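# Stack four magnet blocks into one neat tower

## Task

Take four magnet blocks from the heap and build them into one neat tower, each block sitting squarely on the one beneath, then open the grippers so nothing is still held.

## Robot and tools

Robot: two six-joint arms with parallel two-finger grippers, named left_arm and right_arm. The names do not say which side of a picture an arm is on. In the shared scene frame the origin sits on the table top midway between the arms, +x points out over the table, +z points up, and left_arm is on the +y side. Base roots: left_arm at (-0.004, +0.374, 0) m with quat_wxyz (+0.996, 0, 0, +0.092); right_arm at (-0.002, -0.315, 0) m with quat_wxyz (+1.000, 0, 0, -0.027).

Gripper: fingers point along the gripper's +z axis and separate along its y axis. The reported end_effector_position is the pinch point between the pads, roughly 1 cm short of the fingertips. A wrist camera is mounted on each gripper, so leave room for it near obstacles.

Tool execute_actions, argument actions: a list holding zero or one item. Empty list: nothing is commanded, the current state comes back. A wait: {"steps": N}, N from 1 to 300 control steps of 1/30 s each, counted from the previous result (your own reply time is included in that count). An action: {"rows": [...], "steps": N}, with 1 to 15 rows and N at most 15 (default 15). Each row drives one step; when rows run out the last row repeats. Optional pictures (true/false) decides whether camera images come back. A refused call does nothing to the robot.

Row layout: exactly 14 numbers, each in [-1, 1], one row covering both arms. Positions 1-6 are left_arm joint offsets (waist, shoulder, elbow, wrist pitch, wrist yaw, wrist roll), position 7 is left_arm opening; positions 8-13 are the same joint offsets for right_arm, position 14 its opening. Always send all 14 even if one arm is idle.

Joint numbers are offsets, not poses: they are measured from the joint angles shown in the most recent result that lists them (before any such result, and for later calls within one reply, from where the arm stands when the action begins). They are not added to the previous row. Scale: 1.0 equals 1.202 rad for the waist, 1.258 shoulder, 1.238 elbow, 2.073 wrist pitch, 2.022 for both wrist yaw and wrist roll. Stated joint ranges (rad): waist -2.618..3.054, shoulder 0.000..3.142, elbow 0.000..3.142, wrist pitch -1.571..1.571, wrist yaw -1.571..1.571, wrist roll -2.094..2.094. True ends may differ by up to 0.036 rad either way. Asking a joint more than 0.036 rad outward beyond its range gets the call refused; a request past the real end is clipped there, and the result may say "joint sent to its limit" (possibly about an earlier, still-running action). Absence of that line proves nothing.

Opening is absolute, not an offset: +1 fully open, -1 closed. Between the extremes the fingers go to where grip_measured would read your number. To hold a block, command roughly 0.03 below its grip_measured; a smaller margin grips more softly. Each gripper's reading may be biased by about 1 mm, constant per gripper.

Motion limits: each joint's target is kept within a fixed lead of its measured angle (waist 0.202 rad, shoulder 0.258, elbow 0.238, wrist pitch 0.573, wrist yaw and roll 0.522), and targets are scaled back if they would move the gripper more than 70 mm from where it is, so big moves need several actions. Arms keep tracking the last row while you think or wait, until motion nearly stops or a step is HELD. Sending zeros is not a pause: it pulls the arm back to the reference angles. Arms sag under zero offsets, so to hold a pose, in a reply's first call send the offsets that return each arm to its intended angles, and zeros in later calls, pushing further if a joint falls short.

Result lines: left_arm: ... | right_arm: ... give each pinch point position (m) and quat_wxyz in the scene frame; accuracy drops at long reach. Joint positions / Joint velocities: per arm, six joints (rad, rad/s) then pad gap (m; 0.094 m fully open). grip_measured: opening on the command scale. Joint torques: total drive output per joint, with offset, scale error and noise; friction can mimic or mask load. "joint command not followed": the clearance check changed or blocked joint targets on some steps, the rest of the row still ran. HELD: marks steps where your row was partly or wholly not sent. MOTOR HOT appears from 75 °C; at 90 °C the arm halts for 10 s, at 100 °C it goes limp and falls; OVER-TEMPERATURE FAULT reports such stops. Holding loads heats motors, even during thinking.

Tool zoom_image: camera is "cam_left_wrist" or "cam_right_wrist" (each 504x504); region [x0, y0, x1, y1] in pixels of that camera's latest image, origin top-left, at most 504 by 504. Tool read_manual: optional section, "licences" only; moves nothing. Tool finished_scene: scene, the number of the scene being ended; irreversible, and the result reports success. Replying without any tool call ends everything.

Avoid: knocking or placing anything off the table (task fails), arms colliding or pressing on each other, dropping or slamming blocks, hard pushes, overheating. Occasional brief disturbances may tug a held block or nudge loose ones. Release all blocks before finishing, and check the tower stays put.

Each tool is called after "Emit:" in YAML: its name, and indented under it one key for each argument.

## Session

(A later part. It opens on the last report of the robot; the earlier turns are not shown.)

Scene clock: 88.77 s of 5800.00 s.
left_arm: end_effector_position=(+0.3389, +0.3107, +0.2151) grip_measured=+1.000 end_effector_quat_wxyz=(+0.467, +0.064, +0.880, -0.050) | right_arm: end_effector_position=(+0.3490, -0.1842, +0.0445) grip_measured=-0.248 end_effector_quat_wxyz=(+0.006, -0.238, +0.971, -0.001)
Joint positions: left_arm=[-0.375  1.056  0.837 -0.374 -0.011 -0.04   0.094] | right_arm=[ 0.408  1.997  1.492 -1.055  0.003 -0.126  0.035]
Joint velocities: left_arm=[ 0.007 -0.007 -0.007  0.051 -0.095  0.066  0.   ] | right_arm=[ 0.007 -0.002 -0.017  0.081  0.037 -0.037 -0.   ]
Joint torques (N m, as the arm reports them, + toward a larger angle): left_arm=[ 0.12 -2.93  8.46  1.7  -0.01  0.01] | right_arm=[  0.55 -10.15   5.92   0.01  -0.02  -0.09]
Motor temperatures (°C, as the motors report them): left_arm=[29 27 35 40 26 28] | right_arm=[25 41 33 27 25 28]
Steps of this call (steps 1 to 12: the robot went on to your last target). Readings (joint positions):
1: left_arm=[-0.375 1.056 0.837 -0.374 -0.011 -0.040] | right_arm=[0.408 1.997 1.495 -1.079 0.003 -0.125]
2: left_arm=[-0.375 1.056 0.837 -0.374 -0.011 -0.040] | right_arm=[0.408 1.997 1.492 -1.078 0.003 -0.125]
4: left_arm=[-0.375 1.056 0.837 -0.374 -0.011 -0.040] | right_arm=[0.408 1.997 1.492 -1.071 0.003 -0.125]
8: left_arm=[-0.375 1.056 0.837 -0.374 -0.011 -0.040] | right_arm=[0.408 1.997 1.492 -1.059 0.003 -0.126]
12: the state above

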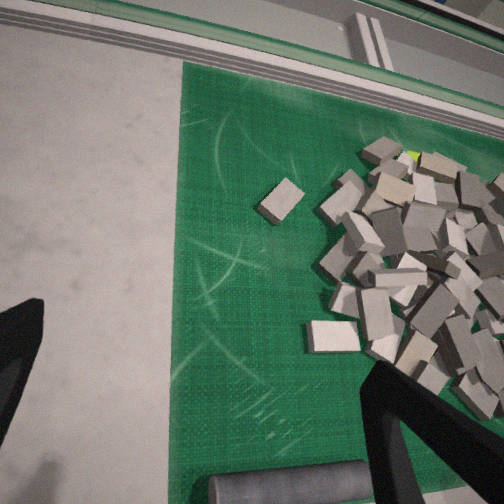

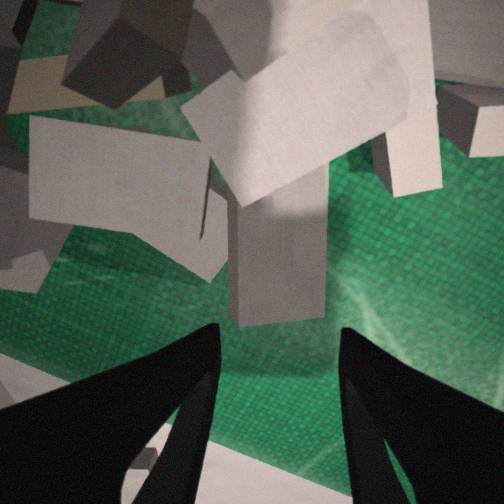

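Emit:
execute_actions:
  actions:
    - {"rows":[[0,0,0,0,0,0,1,0,0,0,0.015,0,-0.01,-0.25],[0,0,0,0,0,0,1,0,0.005,-0.005,0.025,0,-0.025,-0.25],[0,0,0,0,0,0,1,0,0.01,-0.01,0.034,0,-0.025,-0.25],[0,0,0,0,0,0,1,0,0.015,-0.015,0.034,0,-0.025,-0.25],[0,0,0,0,0,0,1,0,0.02,-0.02,0.034,0,-0.025,-0.25],[0,0,0,0,0,0,1,0,0.025,-0.024,0.034,0,-0.025,-0.25],[0,0,0,0,0,0,1,0,0.03,-0.024,0.034,0,-0.025,-0.25],[0,0,0,0,0,0,1,0,0.035,-0.024,0.034,0,-0.025,-0.25],[0,0,0,0,0,0,1,0,0.04,-0.024,0.034,0,-0.025,-0.25]],"steps":15}

Scene clock: 94.10 s of 5800.00 s.
left_arm: end_effector_position=(+0.3389, +0.3107, +0.2151) grip_measured=+1.000 end_effector_quat_wxyz=(+0.467, +0.064, +0.880, -0.050) | right_arm: end_effector_position=(+0.3545, -0.1822, +0.0264) grip_measured=-0.248 end_effector_quat_wxyz=(+0.004, -0.259, +0.966, -0.001)
Joint positions: left_arm=[-0.375  1.056  0.837 -0.374 -0.011 -0.04   0.094] | right_arm=[ 0.408  2.041  1.482 -1.004  0.003 -0.169  0.035]
Joint velocities: left_arm=[-0.007 -0.012  0.002 -0.081  0.095 -0.022  0.   ] | right_arm=[ 0.002  0.007 -0.066 -0.022  0.007 -0.022 -0.   ]
Joint torques (N m, as the arm reports them, + toward a larger angle): left_arm=[ 0.   -3.01  8.56  1.67  0.   -0.03] | right_arm=[-0.06 -9.64  5.45  0.   -0.01 -0.09]
Motor temperatures (°C, as the motors report them): left_arm=[29 27 35 40 26 28] | right_arm=[25 42 32 27 25 28]
Steps of this call (steps 1 to 30: the robot went on to your last target; steps 31 to 90: nothing new was sent; then 1.83 s passed at rest; steps 91 to 105: all 15 steps of this action). Readings (joint positions):
91: left_arm=[-0.375 1.056 0.837 -0.374 -0.011 -0.040] | right_arm=[0.408 1.997 1.492 -1.052 0.003 -0.128]
92: left_arm=[-0.375 1.056 0.837 -0.374 -0.011 -0.040] | right_arm=[0.408 1.997 1.492 -1.048 0.003 -0.135]
94: left_arm=[-0.375 1.056 0.837 -0.374 -0.011 -0.040] | right_arm=[0.408 1.997 1.492 -1.034 0.003 -0.148]
98: left_arm=[-0.375 1.056 0.837 -0.374 -0.011 -0.040] | right_arm=[0.408 2.014 1.492 -1.013 0.003 -0.162]
105: the state above

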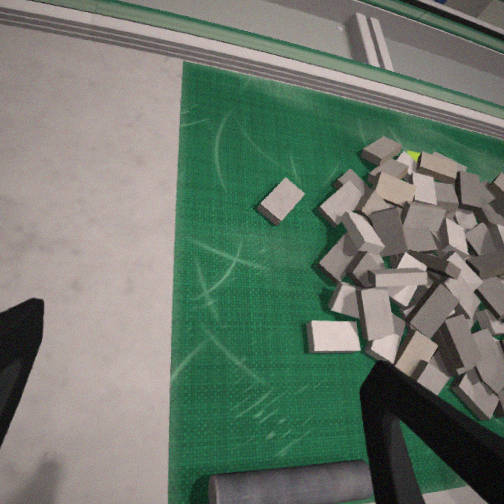

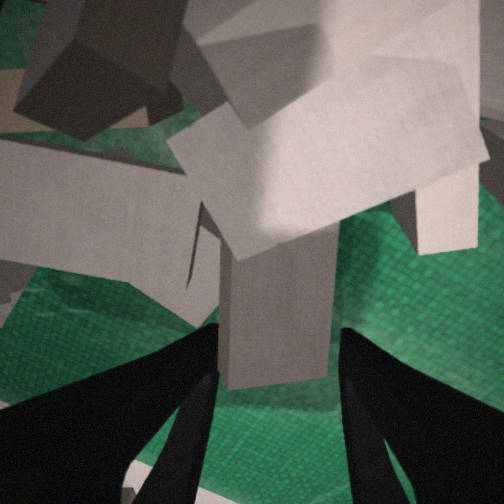

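Emit:
execute_actions:
  actions:
    - {"rows":[[0,0,0,0,0,0,1,0,0.008,0,0,0,0,-0.27],[0,0,0,0,0,0,1,0,0.008,0,0,0,0,-0.3],[0,0,0,0,0,0,1,0,0.008,0,0,0,0,-0.34],[0,0,0,0,0,0,1,0,0.008,0,0,0,0,-0.38],[0,0,0,0,0,0,1,0,0.008,0,0,0,0,-0.42],[0,0,0,0,0,0,1,0,0.008,0,0,0,0,-0.45],[0,0,0,0,0,0,1,0,0.008,0,0,0,0,-0.48],[0,0,0,0,0,0,1,0,0.008,0,0,0,0,-0.51]],"steps":12}

Emit:
execute_actions:
  actions:
    - {"rows":[[0,0,0,0,0,0,1,0,-0.015,-0.01,0,0,0,-0.51],[0,0,0,0,0,0,1,0,-0.024,-0.02,0,0,0,-0.51],[0,0,0,0,0,0,1,0,-0.032,-0.032,0.005,0,0,-0.51],[0,0,0,0,0,0,1,0,-0.04,-0.044,0.01,0,0,-0.51],[0,0,0,0,0,0,1,0,-0.048,-0.056,0.013,0,0,-0.51],[0,0,0,0,0,0,1,0,-0.056,-0.068,0.016,0,0,-0.51],[0,0,0,0,0,0,1,0,-0.064,-0.08,0.019,0,0,-0.51],[0,0,0,0,0,0,1,0,-0.072,-0.092,0.022,0,0,-0.51],[0,0,0,0,0,0,1,0,-0.08,-0.104,0.025,0,0,-0.51],[0,0,0,0,0,0,1,0,-0.088,-0.116,0.028,0,0,-0.51],[0,0,0,0,0,0,1,0,-0.096,-0.128,0.03,0,0,-0.51],[0,0,0,0,0,0,1,0,-0.104,-0.14,0.032,0,0,-0.51],[0,0,0,0,0,0,1,0,-0.112,-0.152,0.035,0,0,-0.51],[0,0,0,0,0,0,1,0,-0.12,-0.162,0.035,0,0,-0.51],[0,0,0,0,0,0,1,0,-0.122,-0.17,0.035,0,0,-0.51]],"steps":15}
  pictures: false

Emit:
execute_actions:
  actions:
    - {"steps":10}

Scene clock: 103.97 s of 5800.00 s.
left_arm: end_effector_position=(+0.3389, +0.3107, +0.2151) grip_measured=+1.000 end_effector_quat_wxyz=(+0.467, +0.064, +0.880, -0.050) | right_arm: end_effector_position=(+0.3544, -0.1822, +0.0261) grip_measured=-0.470 end_effector_quat_wxyz=(+0.004, -0.260, +0.966, -0.001)
Joint positions: left_arm=[-0.375  1.056  0.837 -0.374 -0.011 -0.04   0.094] | right_arm=[ 0.408  2.041  1.481 -1.003  0.003 -0.171  0.025]
Joint velocities: left_arm=[-0.002 -0.017  0.002 -0.037 -0.007 -0.051  0.   ] | right_arm=[-0.012 -0.007 -0.002  0.007 -0.095  0.007 -0.002]
Joint torques (N m, as the arm reports them, + toward a larger angle): left_arm=[-0.07 -2.94  8.49  1.7  -0.01 -0.01] | right_arm=[ 0.05 -9.3   6.89 -0.19 -0.01  0.01]
Motor temperatures (°C, as the motors report them): left_arm=[29 27 35 40 26 28] | right_arm=[25 42 32 27 25 28]
Steps of this call (steps 1 to 15: the robot went on to your last target; steps 16 to 90: nothing new was sent; then 6.47 s passed at rest; steps 91 to 102: all 12 steps of this action). Readings (joint positions):
91: left_arm=[-0.375 1.056 0.837 -0.374 -0.011 -0.040] | right_arm=[0.408 2.041 1.481 -1.003 0.003 -0.171]
92: left_arm=[-0.375 1.056 0.837 -0.374 -0.011 -0.040] | right_arm=[0.408 2.041 1.481 -1.003 0.003 -0.171]
94: left_arm=[-0.375 1.056 0.837 -0.374 -0.011 -0.040] | right_arm=[0.408 2.041 1.481 -1.003 0.003 -0.171]
98: left_arm=[-0.375 1.056 0.837 -0.374 -0.011 -0.040] | right_arm=[0.408 2.041 1.481 -1.003 0.003 -0.171]
102: the state above

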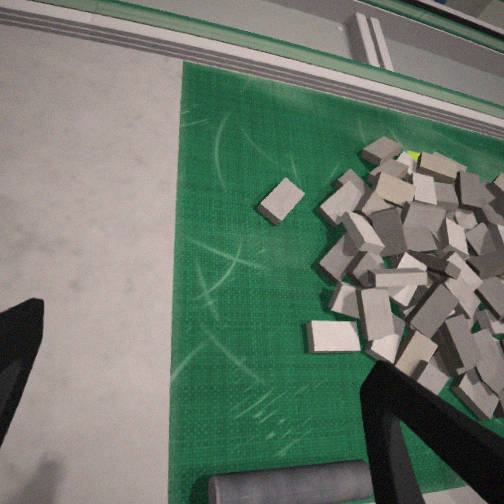

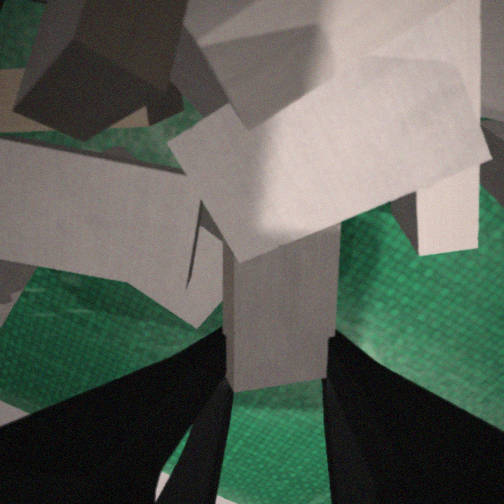

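Scene clock: 104.47 s of 5800.00 s.
left_arm: end_effector_position=(+0.3389, +0.3107, +0.2151) grip_measured=+1.000 end_effector_quat_wxyz=(+0.467, +0.064, +0.880, -0.050) | right_arm: end_effector_position=(+0.3246, -0.1933, +0.0285) grip_measured=-0.470 end_effector_quat_wxyz=(+0.008, -0.260, +0.966, -0.001)
Joint positions: left_arm=[-0.375  1.056  0.837 -0.374 -0.011 -0.04   0.094] | right_arm=[ 0.408  1.918  1.313 -0.951  0.003 -0.171  0.025]
Joint velocities: left_arm=[-0.002  0.002 -0.002  0.022 -0.037 -0.007  0.   ] | right_arm=[-0.002 -0.237 -0.354  0.095 -0.066 -0.022  0.001]
Joint torques (N m, as the arm reports them, + toward a larger angle): left_arm=[-0.11 -2.86  8.54  1.67  0.    0.01] | right_arm=[  0.05 -10.46   5.    -0.02  -0.01   0.01]
Motor temperatures (°C, as the motors report them): left_arm=[29 27 35 40 26 28] | right_arm=[25 42 31 27 25 28]
Steps of this call (steps 1 to 15: all 15 steps of this action). Readings (joint positions):
1: left_arm=[-0.375 1.056 0.837 -0.374 -0.011 -0.040] | right_arm=[0.408 2.041 1.481 -1.003 0.003 -0.171]
2: left_arm=[-0.375 1.056 0.837 -0.374 -0.011 -0.040] | right_arm=[0.408 2.041 1.481 -1.003 0.003 -0.171]
4: left_arm=[-0.375 1.056 0.837 -0.374 -0.011 -0.040] | right_arm=[0.408 2.032 1.469 -0.996 0.003 -0.171]
8: left_arm=[-0.375 1.056 0.837 -0.374 -0.011 -0.040] | right_arm=[0.408 1.990 1.413 -0.981 0.003 -0.171]
15: the state above

Scene clock: 104.80 s of 5800.00 s.
left_arm: end_effector_position=(+0.3389, +0.3107, +0.2151) grip_measured=+1.000 end_effector_quat_wxyz=(+0.467, +0.064, +0.880, -0.050) | right_arm: end_effector_position=(+0.3172, -0.1960, +0.0255) grip_measured=-0.470 end_effector_quat_wxyz=(-0.000, -0.260, +0.966, -0.002)
Joint positions: left_arm=[-0.375  1.056  0.837 -0.374 -0.011 -0.04   0.094] | right_arm=[ 0.408  1.908  1.287 -0.951  0.003 -0.171  0.025]
Joint velocities: left_arm=[-0.022 -0.017  0.017 -0.11  -0.037 -0.051  0.   ] | right_arm=[-0.002  0.002 -0.002 -0.066 -0.051 -0.066 -0.   ]
Joint torques (N m, as the arm reports them, + toward a larger angle): left_arm=[-0.01 -2.94  8.57  1.69 -0.02  0.  ] | right_arm=[  0.   -10.78   5.27   0.    -0.01  -0.02]
Motor temperatures (°C, as the motors report them): left_arm=[29 27 35 40 26 28] | right_arm=[25 42 31 27 25 28]
Steps of this call (steps 1 to 10: the robot went on to your last target). Readings (joint positions):
1: left_arm=[-0.375 1.056 0.837 -0.374 -0.011 -0.040] | right_arm=[0.408 1.911 1.303 -0.951 0.003 -0.171]
2: left_arm=[-0.375 1.056 0.837 -0.374 -0.011 -0.040] | right_arm=[0.408 1.908 1.296 -0.951 0.003 -0.171]
4: left_arm=[-0.375 1.056 0.837 -0.374 -0.011 -0.040] | right_arm=[0.408 1.908 1.289 -0.951 0.003 -0.171]
8: left_arm=[-0.375 1.056 0.837 -0.374 -0.011 -0.040] | right_arm=[0.408 1.908 1.287 -0.951 0.003 -0.171]
10: the state above

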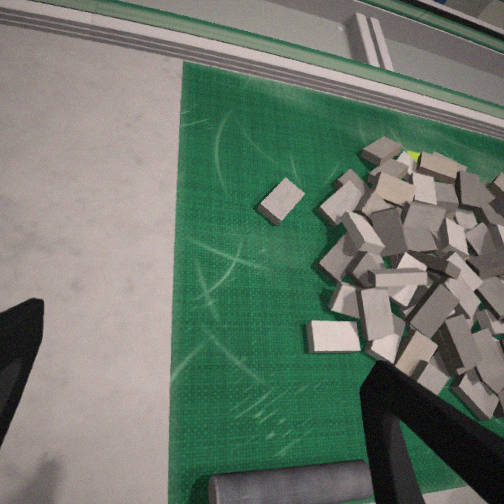

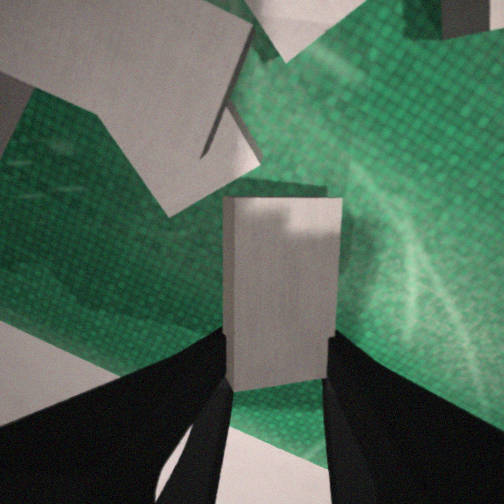

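Emit:
execute_actions:
  actions:
    - {"rows":[[0,0,0,0,0,0,1,0,0.006,0,0,0,0,-0.51],[0,0,0,0,0,0,1,0,0.012,0,0,0,0,-0.51],[0,0,0,0,0,0,1,0,0.016,0,0,0,0,-0.51],[0,0,0,0,0,0,1,0,0.016,0,0,0,0,-0.51],[0,0,0,0,0,0,1,0,0.016,0,0,0,0,-0.51],[0,0,0,0,0,0,1,0,0.016,0,0,0,0,-0.51],[0,0,0,0,0,0,1,0,0.016,0,0,0,0,-0.49],[0,0,0,0,0,0,1,0,0.016,0,0,0,0,-0.475],[0,0,0,0,0,0,1,0,0.016,0,0,0,0,-0.46],[0,0,0,0,0,0,1,0,0.016,0,0,0,0,-0.45],[0,0,0,0,0,0,1,0,0.016,0,0,0,0,-0.43],[0,0,0,0,0,0,1,0,0.016,0,0,0,0,-0.4],[0,0,0,0,0,0,1,0,0.016,0,0,0,0,-0.3],[0,0,0,0,0,0,1,0,0.016,0,0,0,0,-0.2]],"steps":15}
  pictures: false

Emit:
execute_actions:
  actions:
    - {"steps":6}

Scene clock: 110.50 s of 5800.00 s.
left_arm: end_effector_position=(+0.3389, +0.3107, +0.2151) grip_measured=+1.000 end_effector_quat_wxyz=(+0.467, +0.064, +0.880, -0.050) | right_arm: end_effector_position=(+0.3165, -0.1963, +0.0233) grip_measured=-0.212 end_effector_quat_wxyz=(-0.004, -0.260, +0.966, -0.002)
Joint positions: left_arm=[-0.375  1.056  0.837 -0.374 -0.011 -0.04   0.094] | right_arm=[ 0.408  1.915  1.287 -0.951  0.003 -0.171  0.037]
Joint velocities: left_arm=[-0.002 -0.002 -0.007  0.051 -0.022  0.051  0.   ] | right_arm=[ 0.017 -0.002  0.022  0.037 -0.081 -0.066  0.021]
Joint torques (N m, as the arm reports them, + toward a larger angle): left_arm=[ 0.02 -2.89  8.5   1.65  0.01  0.  ] | right_arm=[ 0.12 -7.8   6.74 -0.17 -0.03 -0.02]
Motor temperatures (°C, as the motors report them): left_arm=[29 27 35 40 26 28] | right_arm=[25 43 31 27 25 28]
Steps of this call (steps 1 to 30: the robot went on to your last target; steps 31 to 90: nothing new was sent; then 2.20 s passed at rest; steps 91 to 105: all 15 steps of this action). Readings (joint positions):
91: left_arm=[-0.375 1.056 0.837 -0.374 -0.011 -0.040] | right_arm=[0.408 1.908 1.287 -0.951 0.003 -0.171]
92: left_arm=[-0.375 1.056 0.837 -0.374 -0.011 -0.040] | right_arm=[0.408 1.908 1.287 -0.951 0.003 -0.171]
94: left_arm=[-0.375 1.056 0.837 -0.374 -0.011 -0.040] | right_arm=[0.408 1.911 1.287 -0.951 0.003 -0.171]
98: left_arm=[-0.375 1.056 0.837 -0.374 -0.011 -0.040] | right_arm=[0.408 1.915 1.287 -0.951 0.003 -0.171]
105: the state above

Scene clock: 110.70 s of 5800.00 s.
left_arm: end_effector_position=(+0.3389, +0.3107, +0.2151) grip_measured=+1.000 end_effector_quat_wxyz=(+0.467, +0.064, +0.880, -0.050) | right_arm: end_effector_position=(+0.3165, -0.1963, +0.0233) grip_measured=-0.202 end_effector_quat_wxyz=(-0.004, -0.260, +0.966, -0.002)
Joint positions: left_arm=[-0.375  1.056  0.837 -0.374 -0.011 -0.04   0.094] | right_arm=[ 0.408  1.915  1.287 -0.951  0.003 -0.171  0.037]
Joint velocities: left_arm=[-0.017 -0.012 -0.017 -0.037  0.022 -0.022  0.   ] | right_arm=[-0.012 -0.002  0.002  0.051 -0.066  0.037 -0.   ]
Joint torques (N m, as the arm reports them, + toward a larger angle): left_arm=[ 0.02 -2.85  8.48  1.69  0.02  0.01] | right_arm=[ 0.   -7.8   6.62 -0.18 -0.02 -0.02]
Motor temperatures (°C, as the motors report them): left_arm=[29 27 35 40 26 28] | right_arm=[25 43 31 27 25 28]
Steps of this call (steps 1 to 6: the robot went on to your last target). Readings (joint positions):
1: left_arm=[-0.375 1.056 0.837 -0.374 -0.011 -0.040] | right_arm=[0.408 1.915 1.287 -0.951 0.003 -0.171]
2: left_arm=[-0.375 1.056 0.837 -0.374 -0.011 -0.040] | right_arm=[0.408 1.915 1.287 -0.951 0.003 -0.171]
4: left_arm=[-0.375 1.056 0.837 -0.374 -0.011 -0.040] | right_arm=[0.408 1.915 1.287 -0.951 0.003 -0.171]
6: the state above

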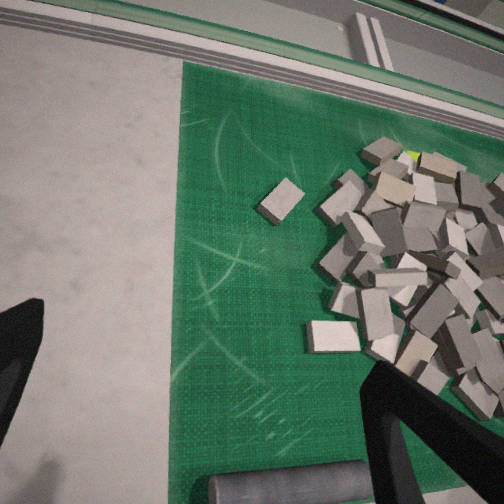

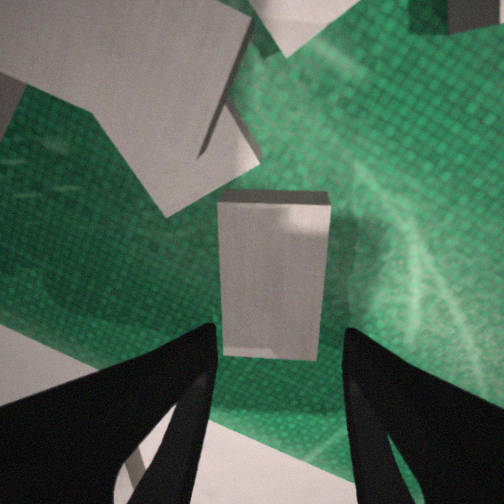

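Emit:
execute_actions:
  actions:
    - {"rows":[[0,0,0,0,0,0,1,0.01,0,0.02,0,0,0,-0.15],[0,0,0,0,0,0,1,0.018,0,0.03,0,0,0,-0.15],[0,0,0,0,0,0,1,0.018,0.004,0.038,0,0,0,-0.15],[0,0,0,0,0,0,1,0.018,0.009,0.045,0,0,0,-0.15],[0,0,0,0,0,0,1,0.018,0.014,0.052,0,0,0,-0.15],[0,0,0,0,0,0,1,0.018,0.019,0.058,0,0,0,-0.15],[0,0,0,0,0,0,1,0.018,0.024,0.064,0,0,0,-0.15],[0,0,0,0,0,0,1,0.018,0.028,0.068,0,0,0,-0.15],[0,0,0,0,0,0,1,0.018,0.033,0.068,0,0,0,-0.15]],"steps":15}

Scene clock: 116.33 s of 5800.00 s.
left_arm: end_effector_position=(+0.3389, +0.3107, +0.2151) grip_measured=+1.000 end_effector_quat_wxyz=(+0.467, +0.064, +0.880, -0.050) | right_arm: end_effector_position=(+0.3296, -0.1866, +0.0258) grip_measured=-0.152 end_effector_quat_wxyz=(+0.007, -0.266, +0.964, -0.001)
Joint positions: left_arm=[-0.375  1.056  0.837 -0.374 -0.011 -0.04   0.094] | right_arm=[ 0.421  1.947  1.342 -0.952  0.003 -0.171  0.04 ]
Joint velocities: left_arm=[-0.002 -0.017 -0.007  0.037 -0.051  0.007  0.   ] | right_arm=[ 0.012  0.017 -0.007 -0.007 -0.051  0.066 -0.001]
Joint torques (N m, as the arm reports them, + toward a larger angle): left_arm=[-0.07 -2.84  8.43  1.66 -0.02  0.  ] | right_arm=[ 0.69 -8.6   9.15 -0.2  -0.01 -0.01]
Motor temperatures (°C, as the motors report them): left_arm=[29 27 35 40 26 28] | right_arm=[25 42 32 27 25 28]
Steps of this call (steps 1 to 15: the robot went on to your last target; steps 16 to 90: nothing new was sent; then 2.13 s passed at rest; steps 91 to 105: all 15 steps of this action). Readings (joint positions):
91: left_arm=[-0.375 1.056 0.837 -0.374 -0.011 -0.040] | right_arm=[0.408 1.915 1.287 -0.951 0.003 -0.171]
92: left_arm=[-0.375 1.056 0.837 -0.374 -0.011 -0.040] | right_arm=[0.409 1.915 1.287 -0.951 0.003 -0.171]
94: left_arm=[-0.375 1.056 0.837 -0.374 -0.011 -0.040] | right_arm=[0.414 1.916 1.292 -0.952 0.003 -0.171]
98: left_arm=[-0.375 1.056 0.837 -0.374 -0.011 -0.040] | right_arm=[0.421 1.929 1.329 -0.952 0.003 -0.171]
105: the state above

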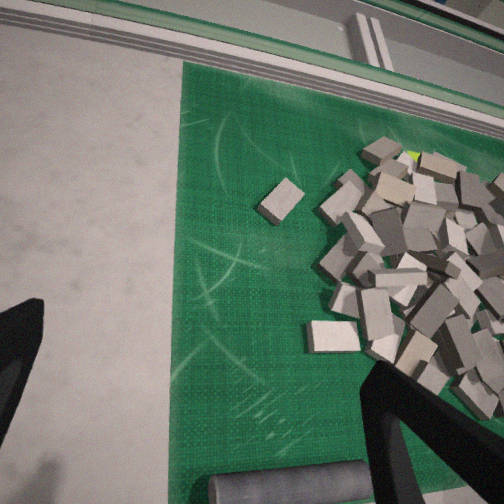

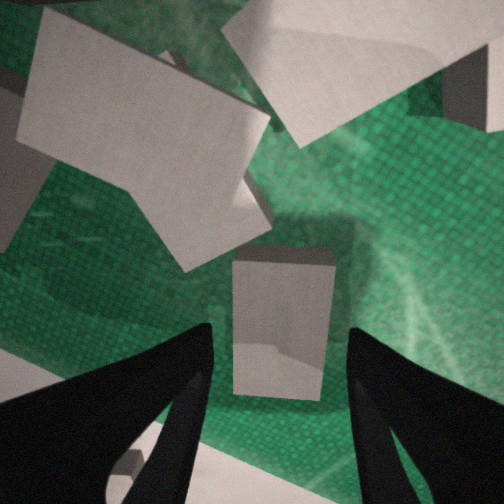

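Emit:
execute_actions:
  actions:
    - {"rows":[[0,0,0,0,0,0,1,0,0.008,0,0,0,0.025,-0.2],[0,0,0,0,0,0,1,0,0.016,0,0,0,0.025,-0.22],[0,0,0,0,0,0,1,0,0.016,0,0,0,0.025,-0.24],[0,0,0,0,0,0,1,0,0.016,0,0,0,0.025,-0.27],[0,0,0,0,0,0,1,0,0.016,0,0,0,0.025,-0.3],[0,0,0,0,0,0,1,0,0.016,0,0,0,0.025,-0.33],[0,0,0,0,0,0,1,0,0.016,0,0,0,0.025,-0.36],[0,0,0,0,0,0,1,0,0.016,0,0,0,0.025,-0.4],[0,0,0,0,0,0,1,0,0.016,0,0,0,0.025,-0.44],[0,0,0,0,0,0,1,0,0.016,0,0,0,0.025,-0.47],[0,0,0,0,0,0,1,0,0.016,0,0,0,0.025,-0.5],[0,0,0,0,0,0,1,0,0.016,0,0,0,0.025,-0.52]],"steps":15}

Emit:
execute_actions:
  actions:
    - {"rows":[[0,0,0,0,0,0,1,0,-0.015,0,-0.005,0,0,-0.52],[0,0,0,0,0,0,1,0,-0.035,0,-0.015,0,0,-0.52],[0,0,0,0,0,0,1,0,-0.06,0,-0.025,0,0,-0.52],[0,0,0,0,0,0,1,0,-0.09,0,-0.04,0,0,-0.52],[0,0,0,0,0,0,1,0,-0.12,-0.01,-0.05,0,0.02,-0.52],[0,0,0,0,0,0,1,0.01,-0.15,-0.03,-0.05,0,0.04,-0.52],[0,0,0,0,0,0,1,0.03,-0.18,-0.06,-0.05,0,0.06,-0.52],[0,0,0,0,0,0,1,0.055,-0.21,-0.09,-0.045,0,0.065,-0.52],[0,0,0,0,0,0,1,0.08,-0.235,-0.12,-0.04,0,0.065,-0.52],[0,0,0,0,0,0,1,0.105,-0.255,-0.15,-0.03,0,0.065,-0.52],[0,0,0,0,0,0,1,0.125,-0.27,-0.18,-0.02,0,0.065,-0.52],[0,0,0,0,0,0,1,0.14,-0.28,-0.21,-0.01,0,0.065,-0.52],[0,0,0,0,0,0,1,0.152,-0.285,-0.235,0,0,0.065,-0.52],[0,0,0,0,0,0,1,0.16,-0.285,-0.255,0,0,0.065,-0.52],[0,0,0,0,0,0,1,0.165,-0.285,-0.27,0,0,0.065,-0.52]],"steps":15}
  pictures: false

Emit:
execute_actions:
  actions:
    - {"steps":14}

Scene clock: 123.37 s of 5800.00 s.
left_arm: end_effector_position=(+0.3389, +0.3107, +0.2151) grip_measured=+1.000 end_effector_quat_wxyz=(+0.467, +0.064, +0.880, -0.050) | right_arm: end_effector_position=(+0.3286, -0.1870, +0.0222) grip_measured=-0.471 end_effector_quat_wxyz=(+0.002, -0.245, +0.969, -0.001)
Joint positions: left_arm=[-0.375  1.056  0.837 -0.374 -0.011 -0.04   0.094] | right_arm=[ 0.421  1.958  1.342 -0.952  0.003 -0.127  0.025]
Joint velocities: left_arm=[-0.007 -0.007  0.002  0.007 -0.007 -0.007  0.   ] | right_arm=[-0.002  0.017  0.002 -0.022 -0.007  0.037 -0.001]
Joint torques (N m, as the arm reports them, + toward a larger angle): left_arm=[ 0.01 -2.93  8.45  1.7   0.02 -0.01] | right_arm=[-0.01 -8.57  6.64 -0.19 -0.01  0.05]
Motor temperatures (°C, as the motors report them): left_arm=[29 27 36 40 26 28] | right_arm=[25 42 32 27 25 28]
Steps of this call (steps 1 to 15: the robot went on to your last target; steps 16 to 90: nothing new was sent; then 3.53 s passed at rest; steps 91 to 105: all 15 steps of this action). Readings (joint positions):
91: left_arm=[-0.375 1.056 0.837 -0.374 -0.011 -0.040] | right_arm=[0.421 1.948 1.342 -0.952 0.003 -0.164]
92: left_arm=[-0.375 1.056 0.837 -0.374 -0.011 -0.040] | right_arm=[0.421 1.948 1.342 -0.952 0.003 -0.156]
94: left_arm=[-0.375 1.056 0.837 -0.374 -0.011 -0.040] | right_arm=[0.421 1.952 1.342 -0.952 0.003 -0.145]
98: left_arm=[-0.375 1.056 0.837 -0.374 -0.011 -0.040] | right_arm=[0.421 1.958 1.342 -0.952 0.003 -0.134]
105: the state above

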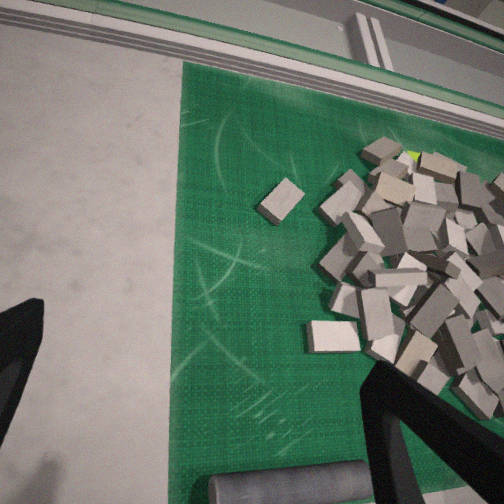

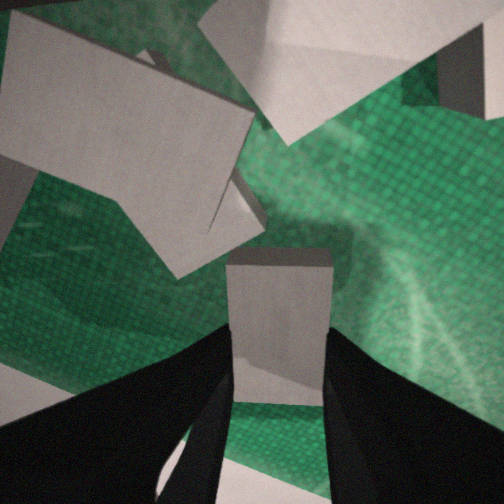

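Scene clock: 123.87 s of 5800.00 s.
left_arm: end_effector_position=(+0.3389, +0.3107, +0.2151) grip_measured=+1.000 end_effector_quat_wxyz=(+0.467, +0.064, +0.880, -0.050) | right_arm: end_effector_position=(+0.2424, -0.1616, +0.0662) grip_measured=-0.471 end_effector_quat_wxyz=(+0.037, -0.283, +0.958, +0.010)
Joint positions: left_arm=[-0.375  1.056  0.837 -0.374 -0.011 -0.04   0.094] | right_arm=[ 0.61   1.598  1.083 -0.978  0.    -0.017  0.025]
Joint velocities: left_arm=[ 0.007 -0.002 -0.012 -0.022  0.066 -0.11   0.   ] | right_arm=[ 0.418 -0.007 -0.93   0.081 -0.139  0.095 -0.   ]
Joint torques (N m, as the arm reports them, + toward a larger angle): left_arm=[-0.07 -2.95  8.48  1.71 -0.03  0.01] | right_arm=[-1.43 -6.29  5.59  0.06  0.11  0.04]
Motor temperatures (°C, as the motors report them): left_arm=[29 27 36 40 26 28] | right_arm=[25 42 32 27 25 28]
Steps of this call (steps 1 to 15: all 15 steps of this action). Readings (joint positions):
1: left_arm=[-0.375 1.056 0.837 -0.374 -0.011 -0.040] | right_arm=[0.421 1.958 1.342 -0.952 0.003 -0.127]
2: left_arm=[-0.375 1.056 0.837 -0.374 -0.011 -0.040] | right_arm=[0.421 1.956 1.342 -0.952 0.003 -0.127]
4: left_arm=[-0.375 1.056 0.837 -0.374 -0.011 -0.040] | right_arm=[0.421 1.936 1.342 -0.967 0.003 -0.127]
8: left_arm=[-0.375 1.056 0.837 -0.374 -0.011 -0.040] | right_arm=[0.431 1.790 1.300 -0.994 0.007 -0.073]
15: the state above

Scene clock: 124.33 s of 5800.00 s.
left_arm: end_effector_position=(+0.3389, +0.3107, +0.2151) grip_measured=+1.000 end_effector_quat_wxyz=(+0.467, +0.064, +0.880, -0.050) | right_arm: end_effector_position=(+0.2203, -0.1704, +0.0457) grip_measured=-0.471 end_effector_quat_wxyz=(+0.001, -0.283, +0.959, +0.001)
Joint positions: left_arm=[-0.375  1.056  0.837 -0.374 -0.011 -0.04   0.094] | right_arm=[ 0.624  1.605  1.007 -0.971 -0.002 -0.002  0.025]
Joint velocities: left_arm=[ 0.002 -0.012  0.002  0.007 -0.037  0.037  0.   ] | right_arm=[-0.017 -0.002 -0.017  0.037  0.022  0.007  0.001]
Joint torques (N m, as the arm reports them, + toward a larger angle): left_arm=[-0.08 -2.88  8.52  1.67  0.   -0.01] | right_arm=[-0.47 -6.5   6.79 -0.01  0.03  0.08]
Motor temperatures (°C, as the motors report them): left_arm=[29 27 36 40 26 28] | right_arm=[25 42 32 27 25 28]
Steps of this call (steps 1 to 14: the robot went on to your last target). Readings (joint positions):
1: left_arm=[-0.375 1.056 0.837 -0.374 -0.011 -0.040] | right_arm=[0.621 1.600 1.053 -0.977 -0.003 -0.015]
2: left_arm=[-0.375 1.056 0.837 -0.374 -0.011 -0.040] | right_arm=[0.624 1.602 1.030 -0.978 -0.004 -0.013]
4: left_arm=[-0.375 1.056 0.837 -0.374 -0.011 -0.040] | right_arm=[0.624 1.605 1.008 -0.979 -0.002 -0.008]
8: left_arm=[-0.375 1.056 0.837 -0.374 -0.011 -0.040] | right_arm=[0.624 1.605 1.007 -0.973 -0.002 -0.005]
14: the state above

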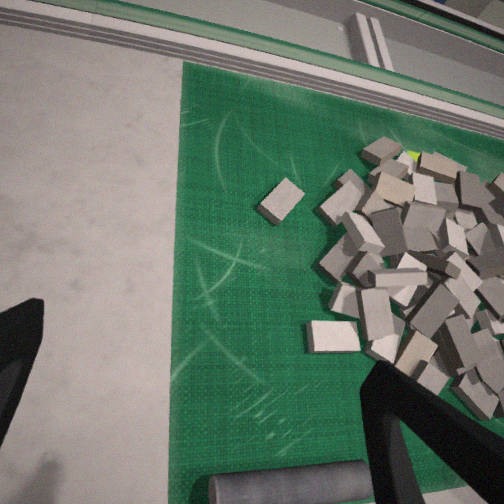

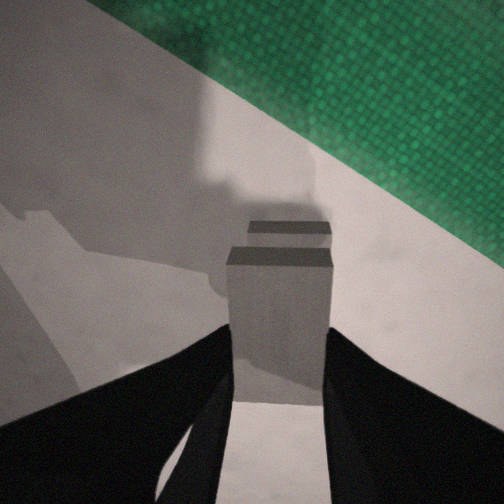

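Emit:
execute_actions:
  actions:
    - {"rows":[[0,0,0,0,0,0,1,-0.008,0,-0.005,0.01,0,0,-0.52],[0,0,0,0,0,0,1,-0.015,0,-0.01,0.02,0,0,-0.52],[0,0,0,0,0,0,1,-0.015,0,-0.015,0.032,0,0,-0.52],[0,0,0,0,0,0,1,-0.015,0,-0.02,0.032,0,0,-0.52],[0,0,0,0,0,0,1,-0.015,0,-0.025,0.032,0,0,-0.52],[0,0,0,0,0,0,1,-0.015,0.005,-0.03,0.032,0,0,-0.52],[0,0,0,0,0,0,1,-0.015,0.01,-0.035,0.032,0,0,-0.52],[0,0,0,0,0,0,1,-0.015,0.014,-0.04,0.032,0,0,-0.52]],"steps":15}

Emit:
zoom_image:
  camera: "cam_right_wrist"
  region: [200,190,360,300]

Scene clock: 129.93 s of 5800.00 s.
left_arm: end_effector_position=(+0.3389, +0.3107, +0.2151) grip_measured=+1.000 end_effector_quat_wxyz=(+0.467, +0.064, +0.880, -0.050) | right_arm: end_effector_position=(+0.2199, -0.1731, +0.0345) grip_measured=-0.471 end_effector_quat_wxyz=(-0.001, -0.279, +0.960, +0.001)
Joint positions: left_arm=[-0.375  1.056  0.837 -0.374 -0.011 -0.04   0.094] | right_arm=[ 0.616  1.618  0.972 -0.926 -0.002 -0.002  0.025]
Joint velocities: left_arm=[ 0.012  0.007 -0.002 -0.081 -0.022 -0.007  0.   ] | right_arm=[-0.002 -0.002  0.017 -0.037  0.037 -0.007 -0.   ]
Joint torques (N m, as the arm reports them, + toward a larger angle): left_arm=[-0.04 -3.03  8.35  1.68  0.02  0.  ] | right_arm=[-0.8  -5.67  5.39  0.05 -0.01 -0.02]
Motor temperatures (°C, as the motors report them): left_arm=[29 27 36 40 26 28] | right_arm=[25 41 32 27 25 28]
Steps of this call (steps 1 to 30: the robot went on to your last target; steps 31 to 90: nothing new was sent; then 2.10 s passed at rest; steps 91 to 105: all 15 steps of this action). Readings (joint positions):
91: left_arm=[-0.375 1.056 0.837 -0.374 -0.011 -0.040] | right_arm=[0.624 1.605 1.007 -0.970 -0.002 -0.002]
92: left_arm=[-0.375 1.056 0.837 -0.374 -0.011 -0.040] | right_arm=[0.623 1.605 1.007 -0.969 -0.002 -0.002]
94: left_arm=[-0.375 1.056 0.837 -0.374 -0.011 -0.040] | right_arm=[0.620 1.605 1.007 -0.955 -0.002 -0.002]
98: left_arm=[-0.375 1.056 0.837 -0.374 -0.011 -0.040] | right_arm=[0.616 1.606 0.994 -0.928 -0.002 -0.002]
105: the state above

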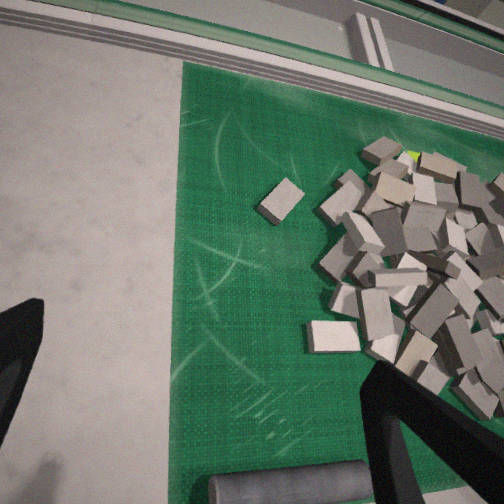

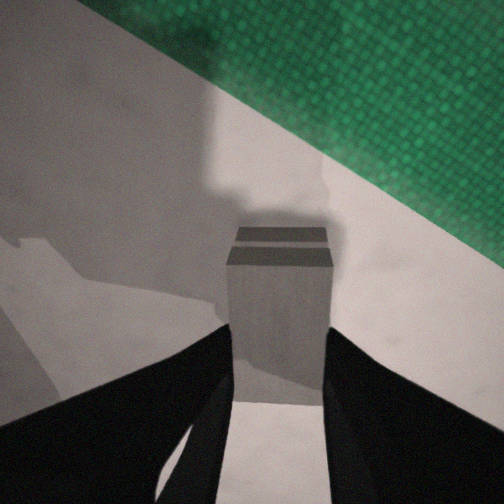

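Region (200, 190, 360, 300) of cam_right_wrist's 504x504 image, scaled by 3.150, with more detail than that image has; it fills the top 346 rows of this view, and the rest is white.

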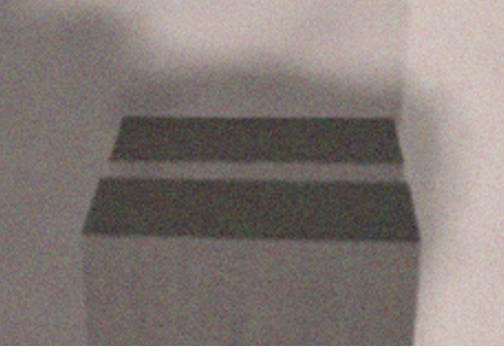

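Emit:
execute_actions:
  actions:
    - {"rows":[[0,0,0,0,0,0,1,0,0.005,0,0,0,0,-0.52],[0,0,0,0,0,0,1,0,0.009,0,0,0,0,-0.52],[0,0,0,0,0,0,1,0,0.013,0,0,0,0,-0.52],[0,0,0,0,0,0,1,0,0.016,0,0,0,0,-0.52],[0,0,0,0,0,0,1,0,0.019,0,0,0,0,-0.52],[0,0,0,0,0,0,1,0,0.022,0,0,0,0,-0.52]],"steps":12}

Emit:
zoom_image:
  camera: "cam_right_wrist"
  region: [200,190,360,300]

Scene clock: 133.77 s of 5800.00 s.
left_arm: end_effector_position=(+0.3389, +0.3107, +0.2151) grip_measured=+1.000 end_effector_quat_wxyz=(+0.467, +0.064, +0.880, -0.050) | right_arm: end_effector_position=(+0.2191, -0.1737, +0.0297) grip_measured=-0.471 end_effector_quat_wxyz=(-0.009, -0.279, +0.960, -0.001)
Joint positions: left_arm=[-0.375  1.056  0.837 -0.374 -0.011 -0.04   0.094] | right_arm=[ 0.616  1.637  0.972 -0.924 -0.002 -0.002  0.025]
Joint velocities: left_arm=[-0.002 -0.007  0.007  0.022  0.095 -0.037  0.   ] | right_arm=[-0.027  0.007  0.012 -0.037  0.022  0.022 -0.001]
Joint torques (N m, as the arm reports them, + toward a larger angle): left_arm=[-0.06 -2.91  8.45  1.68 -0.02  0.  ] | right_arm=[-0.03 -5.52  6.53 -0.25 -0.01 -0.02]
Motor temperatures (°C, as the motors report them): left_arm=[29 27 36 40 26 28] | right_arm=[25 41 32 27 25 28]
Steps of this call (steps 1 to 15: the robot went on to your last target; steps 16 to 90: nothing new was sent; then 0.43 s passed at rest; steps 91 to 102: all 12 steps of this action). Readings (joint positions):
91: left_arm=[-0.375 1.056 0.837 -0.374 -0.011 -0.040] | right_arm=[0.616 1.618 0.972 -0.924 -0.002 -0.002]
92: left_arm=[-0.375 1.056 0.837 -0.374 -0.011 -0.040] | right_arm=[0.616 1.618 0.972 -0.924 -0.002 -0.002]
94: left_arm=[-0.375 1.056 0.837 -0.374 -0.011 -0.040] | right_arm=[0.616 1.619 0.972 -0.924 -0.002 -0.002]
98: left_arm=[-0.375 1.056 0.837 -0.374 -0.011 -0.040] | right_arm=[0.616 1.635 0.972 -0.924 -0.002 -0.002]
102: the state above

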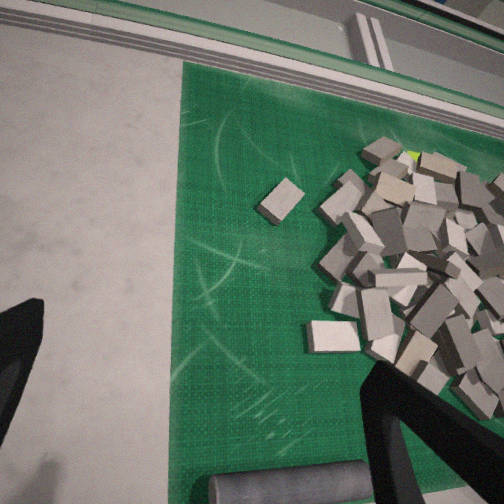

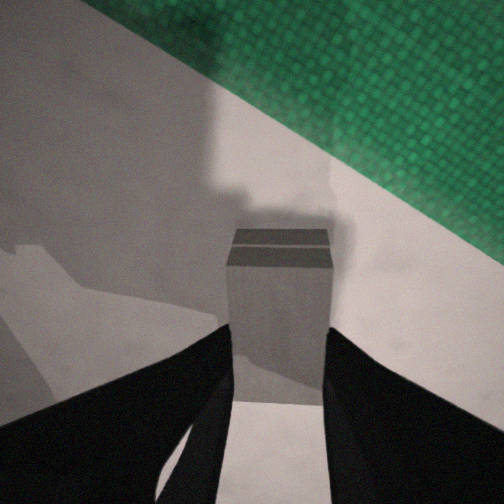

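Region (200, 190, 360, 300) of cam_right_wrist's 504x504 image, scaled by 3.150, with more detail than that image has; it fills the top 346 rows of this view, and the rest is white.

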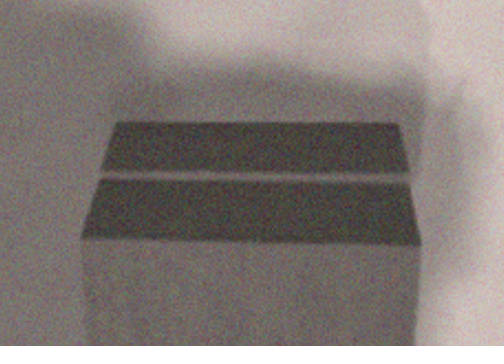

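Emit:
execute_actions:
  actions:
    - {"rows":[[0,0,0,0,0,0,1,0,0,0,0,0,0,-0.48],[0,0,0,0,0,0,1,0,0,0,0,0,0,-0.44],[0,0,0,0,0,0,1,0,0,0,0,0,0,-0.35],[0,0,0,0,0,0,1,0,0,0,0,0,0,-0.2],[0,0,0,0,0,0,1,0,0,0,0,0,0,-0.2],[0,0,0,0,0,0,1,0,0,0.02,-0.01,0,0,-0.2],[0,0,0,0,0,0,1,0,0,0.04,-0.025,0,0,-0.2],[0,0,0,0,0,0,1,0,0,0.06,-0.04,0,0,-0.2],[0,0,0,0,0,0,1,0,0,0.09,-0.06,0,0,-0.2],[0,0,0,0,0,0,1,0,0,0.12,-0.08,0,0,-0.2],[0,0,0,0,0,0,1,0,0,0.16,-0.1,0,0,-0.2],[0,0,0,0,0,0,1,0,0,0.2,-0.125,0,0,-0.2],[0,0,0,0,0,0,1,0,0,0.24,-0.15,0,0,-0.2],[0,0,0,0,0,0,1,0,0,0.27,-0.17,0,0,-0.2],[0,0,0,0,0,0,1,0,0,0.3,-0.193,0,0,-0.2]],"steps":15}
  pictures: false

Emit:
execute_actions:
  actions:
    - {"steps":10}
  pictures: false

Emit:
execute_actions:
  actions:
    - {"rows":[[0,0,0,0,0,0,1,-0.01,0.02,0.03,0,0,0.06,-0.2],[0,0,0,0,0,0,1,-0.02,0.045,0.065,0,0,0.12,-0.2],[0,0,0,0,0,0,1,-0.03,0.075,0.1,0,0,0.19,-0.2],[0,0,0,0,0,0,1,-0.04,0.105,0.14,0,0,0.26,-0.2],[0,0,0,0,0,0,1,-0.05,0.135,0.18,0,0,0.33,-0.2],[0,0,0,0,0,0,1,-0.06,0.17,0.22,0,0,0.4,-0.2],[0,0,0,0,0,0,1,-0.07,0.205,0.26,0,0,0.47,-0.2],[0,0,0,0,0,0,1,-0.08,0.24,0.3,0,0,0.54,-0.2],[0,0,0,0,0,0,1,-0.088,0.27,0.34,0,0,0.61,-0.2],[0,0,0,0,0,0,1,-0.088,0.3,0.375,0,0,0.68,-0.2],[0,0,0,0,0,0,1,-0.088,0.325,0.405,0,0,0.75,-0.2],[0,0,0,0,0,0,1,-0.088,0.35,0.425,0,0,0.8,-0.2],[0,0,0,0,0,0,1,-0.088,0.37,0.44,0,0,0.845,-0.2],[0,0,0,0,0,0,1,-0.088,0.38,0.448,0,0,0.845,-0.2],[0,0,0,0,0,0,1,-0.088,0.388,0.448,0,0,0.845,-0.2]],"steps":15}
  pictures: false

Emit:
execute_actions:
  actions:
    - {"steps":22}

Scene clock: 145.10 s of 5800.00 s.
left_arm: end_effector_position=(+0.3389, +0.3107, +0.2151) grip_measured=+1.000 end_effector_quat_wxyz=(+0.467, +0.064, +0.880, -0.050) | right_arm: end_effector_position=(+0.2453, -0.1571, +0.0958) grip_measured=-0.202 end_effector_quat_wxyz=(+0.014, -0.279, +0.960, +0.005)
Joint positions: left_arm=[-0.375  1.056  0.837 -0.374 -0.011 -0.04   0.094] | right_arm=[ 0.616  1.637  1.246 -1.151 -0.002 -0.002  0.037]
Joint velocities: left_arm=[-0.002 -0.002  0.012  0.066 -0.022  0.007  0.   ] | right_arm=[-0.007 -0.002  1.404 -0.945 -0.007  0.066  0.   ]
Joint torques (N m, as the arm reports them, + toward a larger angle): left_arm=[-0.05 -2.91  8.41  1.69 -0.03  0.  ] | right_arm=[-0.01 -6.53  8.21 -0.41  0.   -0.02]
Motor temperatures (°C, as the motors report them): left_arm=[29 28 36 41 26 28] | right_arm=[25 40 32 27 25 28]
Steps of this call (steps 1 to 15: the robot went on to your last target; steps 16 to 90: nothing new was sent; then 7.83 s passed at rest; steps 91 to 105: all 15 steps of this action). Readings (joint positions):
91: left_arm=[-0.375 1.056 0.837 -0.374 -0.011 -0.040] | right_arm=[0.616 1.637 0.972 -0.924 -0.002 -0.002]
92: left_arm=[-0.375 1.056 0.837 -0.374 -0.011 -0.040] | right_arm=[0.616 1.637 0.972 -0.924 -0.002 -0.002]
94: left_arm=[-0.375 1.056 0.837 -0.374 -0.011 -0.040] | right_arm=[0.616 1.637 0.972 -0.924 -0.002 -0.002]
98: left_arm=[-0.375 1.056 0.837 -0.374 -0.011 -0.040] | right_arm=[0.616 1.637 0.982 -0.943 -0.002 -0.002]
105: the state above

Scene clock: 145.43 s of 5800.00 s.
left_arm: end_effector_position=(+0.3389, +0.3107, +0.2151) grip_measured=+1.000 end_effector_quat_wxyz=(+0.467, +0.064, +0.880, -0.050) | right_arm: end_effector_position=(+0.2366, -0.1626, +0.1181) grip_measured=-0.202 end_effector_quat_wxyz=(-0.010, -0.279, +0.960, -0.002)
Joint positions: left_arm=[-0.375  1.056  0.837 -0.374 -0.011 -0.04   0.094] | right_arm=[ 0.616  1.635  1.333 -1.289 -0.002 -0.002  0.037]
Joint velocities: left_arm=[-0.007  0.002  0.002 -0.037 -0.051 -0.037  0.   ] | right_arm=[-0.017 -0.012 -0.007 -0.154  0.037  0.037 -0.   ]
Joint torques (N m, as the arm reports them, + toward a larger angle): left_arm=[-0.1  -2.96  8.44  1.69  0.02 -0.01] | right_arm=[-0.02 -6.38  7.96 -0.34 -0.01 -0.01]
Motor temperatures (°C, as the motors report them): left_arm=[29 28 36 41 26 28] | right_arm=[25 40 32 27 25 28]
Steps of this call (steps 1 to 10: the robot went on to your last target). Readings (joint positions):
1: left_arm=[-0.375 1.056 0.837 -0.374 -0.011 -0.040] | right_arm=[0.616 1.637 1.287 -1.176 -0.002 -0.002]
2: left_arm=[-0.375 1.056 0.837 -0.374 -0.011 -0.040] | right_arm=[0.616 1.636 1.314 -1.194 -0.002 -0.002]
4: left_arm=[-0.375 1.056 0.837 -0.374 -0.011 -0.040] | right_arm=[0.616 1.635 1.333 -1.221 -0.002 -0.002]
8: left_arm=[-0.375 1.056 0.837 -0.374 -0.011 -0.040] | right_arm=[0.616 1.635 1.333 -1.275 -0.002 -0.002]
10: the state above

Scene clock: 145.93 s of 5800.00 s.
left_arm: end_effector_position=(+0.3389, +0.3107, +0.2151) grip_measured=+1.000 end_effector_quat_wxyz=(+0.467, +0.064, +0.880, -0.050) | right_arm: end_effector_position=(+0.3688, -0.1307, +0.0978) grip_measured=-0.202 end_effector_quat_wxyz=(+0.012, +0.399, +0.917, +0.018)
Joint positions: left_arm=[-0.375  1.056  0.837 -0.374 -0.011 -0.04   0.094] | right_arm=[ 0.51   2.092  1.846 -1.281 -0.005  1.279  0.037]
Joint velocities: left_arm=[-0.012  0.007  0.002 -0.037 -0.022  0.037  0.   ] | right_arm=[-0.017  0.535  0.247  0.066 -0.051  2.777 -0.   ]
Joint torques (N m, as the arm reports them, + toward a larger angle): left_arm=[-0.06 -2.9   8.53  1.68 -0.01 -0.01] | right_arm=[ -0.06 -11.17   9.34  -0.28   0.05  -0.01]
Motor temperatures (°C, as the motors report them): left_arm=[29 28 36 41 26 28] | right_arm=[25 40 32 27 25 28]
Steps of this call (steps 1 to 15: all 15 steps of this action). Readings (joint positions):
1: left_arm=[-0.375 1.056 0.837 -0.374 -0.011 -0.040] | right_arm=[0.616 1.635 1.333 -1.290 -0.002 0.017]
2: left_arm=[-0.375 1.056 0.837 -0.374 -0.011 -0.040] | right_arm=[0.615 1.643 1.342 -1.296 -0.002 0.056]
4: left_arm=[-0.375 1.056 0.837 -0.374 -0.011 -0.040] | right_arm=[0.604 1.691 1.400 -1.309 -0.003 0.191]
8: left_arm=[-0.375 1.056 0.837 -0.374 -0.011 -0.040] | right_arm=[0.556 1.851 1.599 -1.305 -0.005 0.578]
15: the state above

Scene clock: 146.67 s of 5800.00 s.
left_arm: end_effector_position=(+0.3389, +0.3107, +0.2151) grip_measured=+1.000 end_effector_quat_wxyz=(+0.467, +0.064, +0.880, -0.050) | right_arm: end_effector_position=(+0.3694, -0.1301, +0.0849) grip_measured=-0.202 end_effector_quat_wxyz=(+0.001, +0.582, +0.814, +0.008)
Joint positions: left_arm=[-0.375  1.056  0.837 -0.374 -0.011 -0.04   0.094] | right_arm=[ 0.51   2.129  1.852 -1.279 -0.006  1.698  0.037]
Joint velocities: left_arm=[-0.002 -0.012 -0.007 -0.081 -0.051 -0.081  0.   ] | right_arm=[-0.007  0.002 -0.012  0.007 -0.037  0.051 -0.   ]
Joint torques (N m, as the arm reports them, + toward a larger angle): left_arm=[-0.07 -2.99  8.42  1.68 -0.01 -0.03] | right_arm=[  0.05 -11.77  10.25  -0.25   0.02   0.06]
Motor temperatures (°C, as the motors report them): left_arm=[29 28 36 41 26 28] | right_arm=[25 40 32 27 25 28]
Steps of this call (steps 1 to 22: the robot went on to your last target). Readings (joint positions):
1: left_arm=[-0.375 1.056 0.837 -0.374 -0.011 -0.040] | right_arm=[0.510 2.107 1.851 -1.279 -0.005 1.363]
2: left_arm=[-0.375 1.056 0.837 -0.374 -0.011 -0.040] | right_arm=[0.510 2.118 1.852 -1.279 -0.005 1.431]
4: left_arm=[-0.375 1.056 0.837 -0.374 -0.011 -0.040] | right_arm=[0.510 2.128 1.852 -1.279 -0.006 1.529]
8: left_arm=[-0.375 1.056 0.837 -0.374 -0.011 -0.040] | right_arm=[0.510 2.129 1.852 -1.279 -0.006 1.631]
22: the state above

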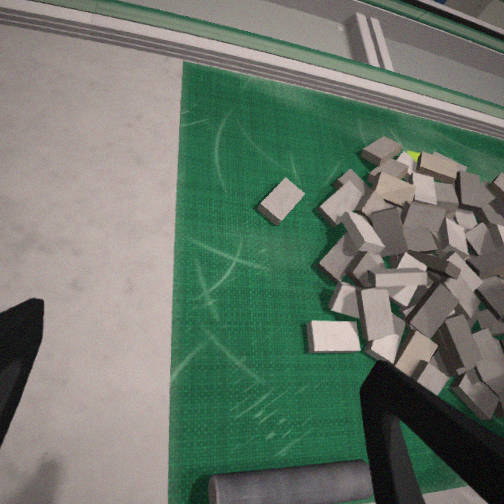

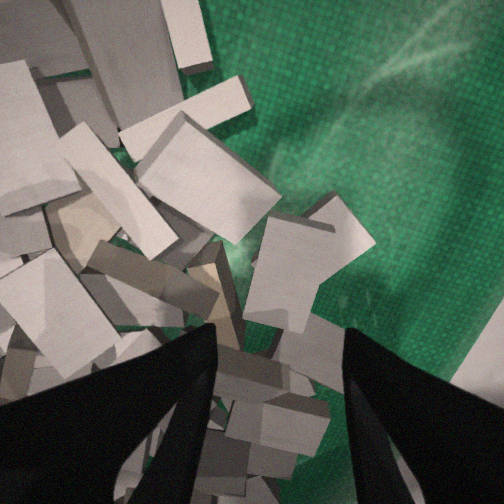

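Emit:
execute_actions:
  actions:
    - {"rows":[[0,0,0,0,0,0,1,0,0,-0.01,0.01,0,0.04,-0.24],[0,0,0,0,0,0,1,0,0,-0.02,0.02,0,0.08,-0.24],[0,0,0,0,0,0,1,0,0,-0.03,0.03,0,0.11,-0.24],[0,0,0,0,0,0,1,0,0,-0.04,0.04,0,0.137,-0.24],[0,0,0,0,0,0,1,0,0,-0.05,0.048,0,0.137,-0.24],[0,0,0,0,0,0,1,0,0,-0.06,0.056,0,0.137,-0.24],[0,0,0,0,0,0,1,0,0,-0.07,0.063,0,0.137,-0.24],[0,0,0,0,0,0,1,0,0,-0.08,0.068,0,0.137,-0.24],[0,0,0,0,0,0,1,0,0,-0.09,0.073,0,0.137,-0.24],[0,0,0,0,0,0,1,0,0,-0.1,0.073,0,0.137,-0.24],[0,0,0,0,0,0,1,0,0,-0.11,0.073,0,0.137,-0.24],[0,0,0,0,0,0,1,0,0,-0.118,0.073,0,0.137,-0.24],[0,0,0,0,0,0,1,0,0,-0.124,0.073,0,0.137,-0.24]],"steps":15}
  pictures: false

Emit:
execute_actions:
  actions:
    - {"steps":10}

Scene clock: 154.07 s of 5800.00 s.
left_arm: end_effector_position=(+0.3389, +0.3107, +0.2151) grip_measured=+1.000 end_effector_quat_wxyz=(+0.467, +0.064, +0.880, -0.050) | right_arm: end_effector_position=(+0.3656, -0.1316, +0.0519) grip_measured=-0.238 end_effector_quat_wxyz=(-0.002, +0.681, +0.732, +0.007)
Joint positions: left_arm=[-0.375  1.056  0.837 -0.374 -0.011 -0.04   0.094] | right_arm=[ 0.51   2.129  1.72  -1.15  -0.008  1.956  0.036]
Joint velocities: left_arm=[-0.032 -0.022  0.002 -0.037 -0.051 -0.007  0.   ] | right_arm=[-0.002 -0.007 -0.125  0.066 -0.022  0.154 -0.001]
Joint torques (N m, as the arm reports them, + toward a larger angle): left_arm=[ 0.04 -2.92  8.51  1.68 -0.05  0.  ] | right_arm=[ -0.02 -11.11   6.05  -0.03  -0.01   0.07]
Motor temperatures (°C, as the motors report them): left_arm=[29 28 36 41 26 28] | right_arm=[25 42 33 27 25 28]
Steps of this call (steps 1 to 30: the robot went on to your last target; steps 31 to 90: nothing new was sent; then 3.90 s passed at rest; steps 91 to 105: all 15 steps of this action). Readings (joint positions):
91: left_arm=[-0.375 1.056 0.837 -0.374 -0.011 -0.040] | right_arm=[0.510 2.129 1.852 -1.278 -0.007 1.713]
92: left_arm=[-0.375 1.056 0.837 -0.374 -0.011 -0.040] | right_arm=[0.510 2.129 1.852 -1.274 -0.007 1.738]
94: left_arm=[-0.375 1.056 0.837 -0.374 -0.011 -0.040] | right_arm=[0.510 2.129 1.844 -1.253 -0.007 1.809]
98: left_arm=[-0.375 1.056 0.837 -0.374 -0.011 -0.040] | right_arm=[0.510 2.129 1.797 -1.197 -0.008 1.904]
105: the state above

Scene clock: 154.40 s of 5800.00 s.
left_arm: end_effector_position=(+0.3389, +0.3107, +0.2151) grip_measured=+1.000 end_effector_quat_wxyz=(+0.467, +0.064, +0.880, -0.050) | right_arm: end_effector_position=(+0.3675, -0.1306, +0.0509) grip_measured=-0.238 end_effector_quat_wxyz=(-0.000, +0.686, +0.728, +0.011)
Joint positions: left_arm=[-0.375  1.056  0.837 -0.374 -0.011 -0.04   0.094] | right_arm=[ 0.51   2.129  1.716 -1.137 -0.008  1.968  0.036]
Joint velocities: left_arm=[ 0.012  0.012  0.012 -0.081 -0.066 -0.051  0.   ] | right_arm=[ 0.002  0.007 -0.037 -0.007 -0.037  0.022 -0.001]
Joint torques (N m, as the arm reports them, + toward a larger angle): left_arm=[-0.03 -2.9   8.53  1.67  0.01 -0.01] | right_arm=[ -0.01 -11.3    5.55  -0.1    0.     0.04]
Motor temperatures (°C, as the motors report them): left_arm=[29 28 36 41 26 28] | right_arm=[25 42 33 27 25 28]
Steps of this call (steps 1 to 10: the robot went on to your last target). Readings (joint positions):
1: left_arm=[-0.375 1.056 0.837 -0.374 -0.011 -0.040] | right_arm=[0.510 2.129 1.717 -1.149 -0.008 1.958]
2: left_arm=[-0.375 1.056 0.837 -0.374 -0.011 -0.040] | right_arm=[0.510 2.129 1.716 -1.148 -0.008 1.961]
4: left_arm=[-0.375 1.056 0.837 -0.374 -0.011 -0.040] | right_arm=[0.510 2.129 1.716 -1.144 -0.008 1.964]
8: left_arm=[-0.375 1.056 0.837 -0.374 -0.011 -0.040] | right_arm=[0.510 2.129 1.716 -1.138 -0.008 1.967]
10: the state above

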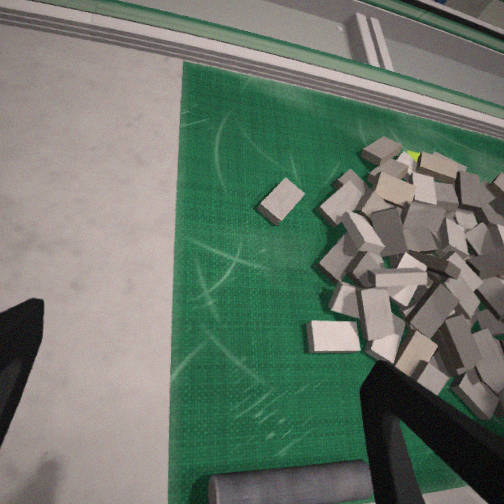

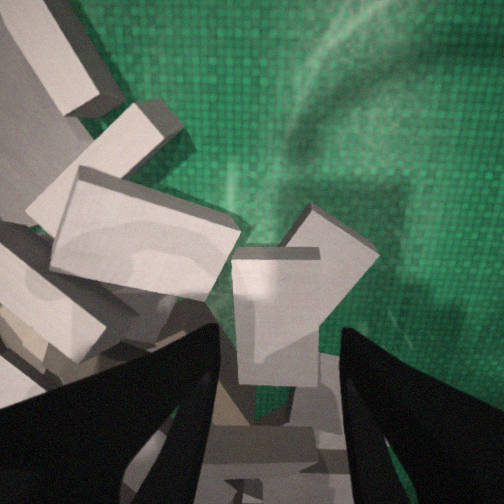

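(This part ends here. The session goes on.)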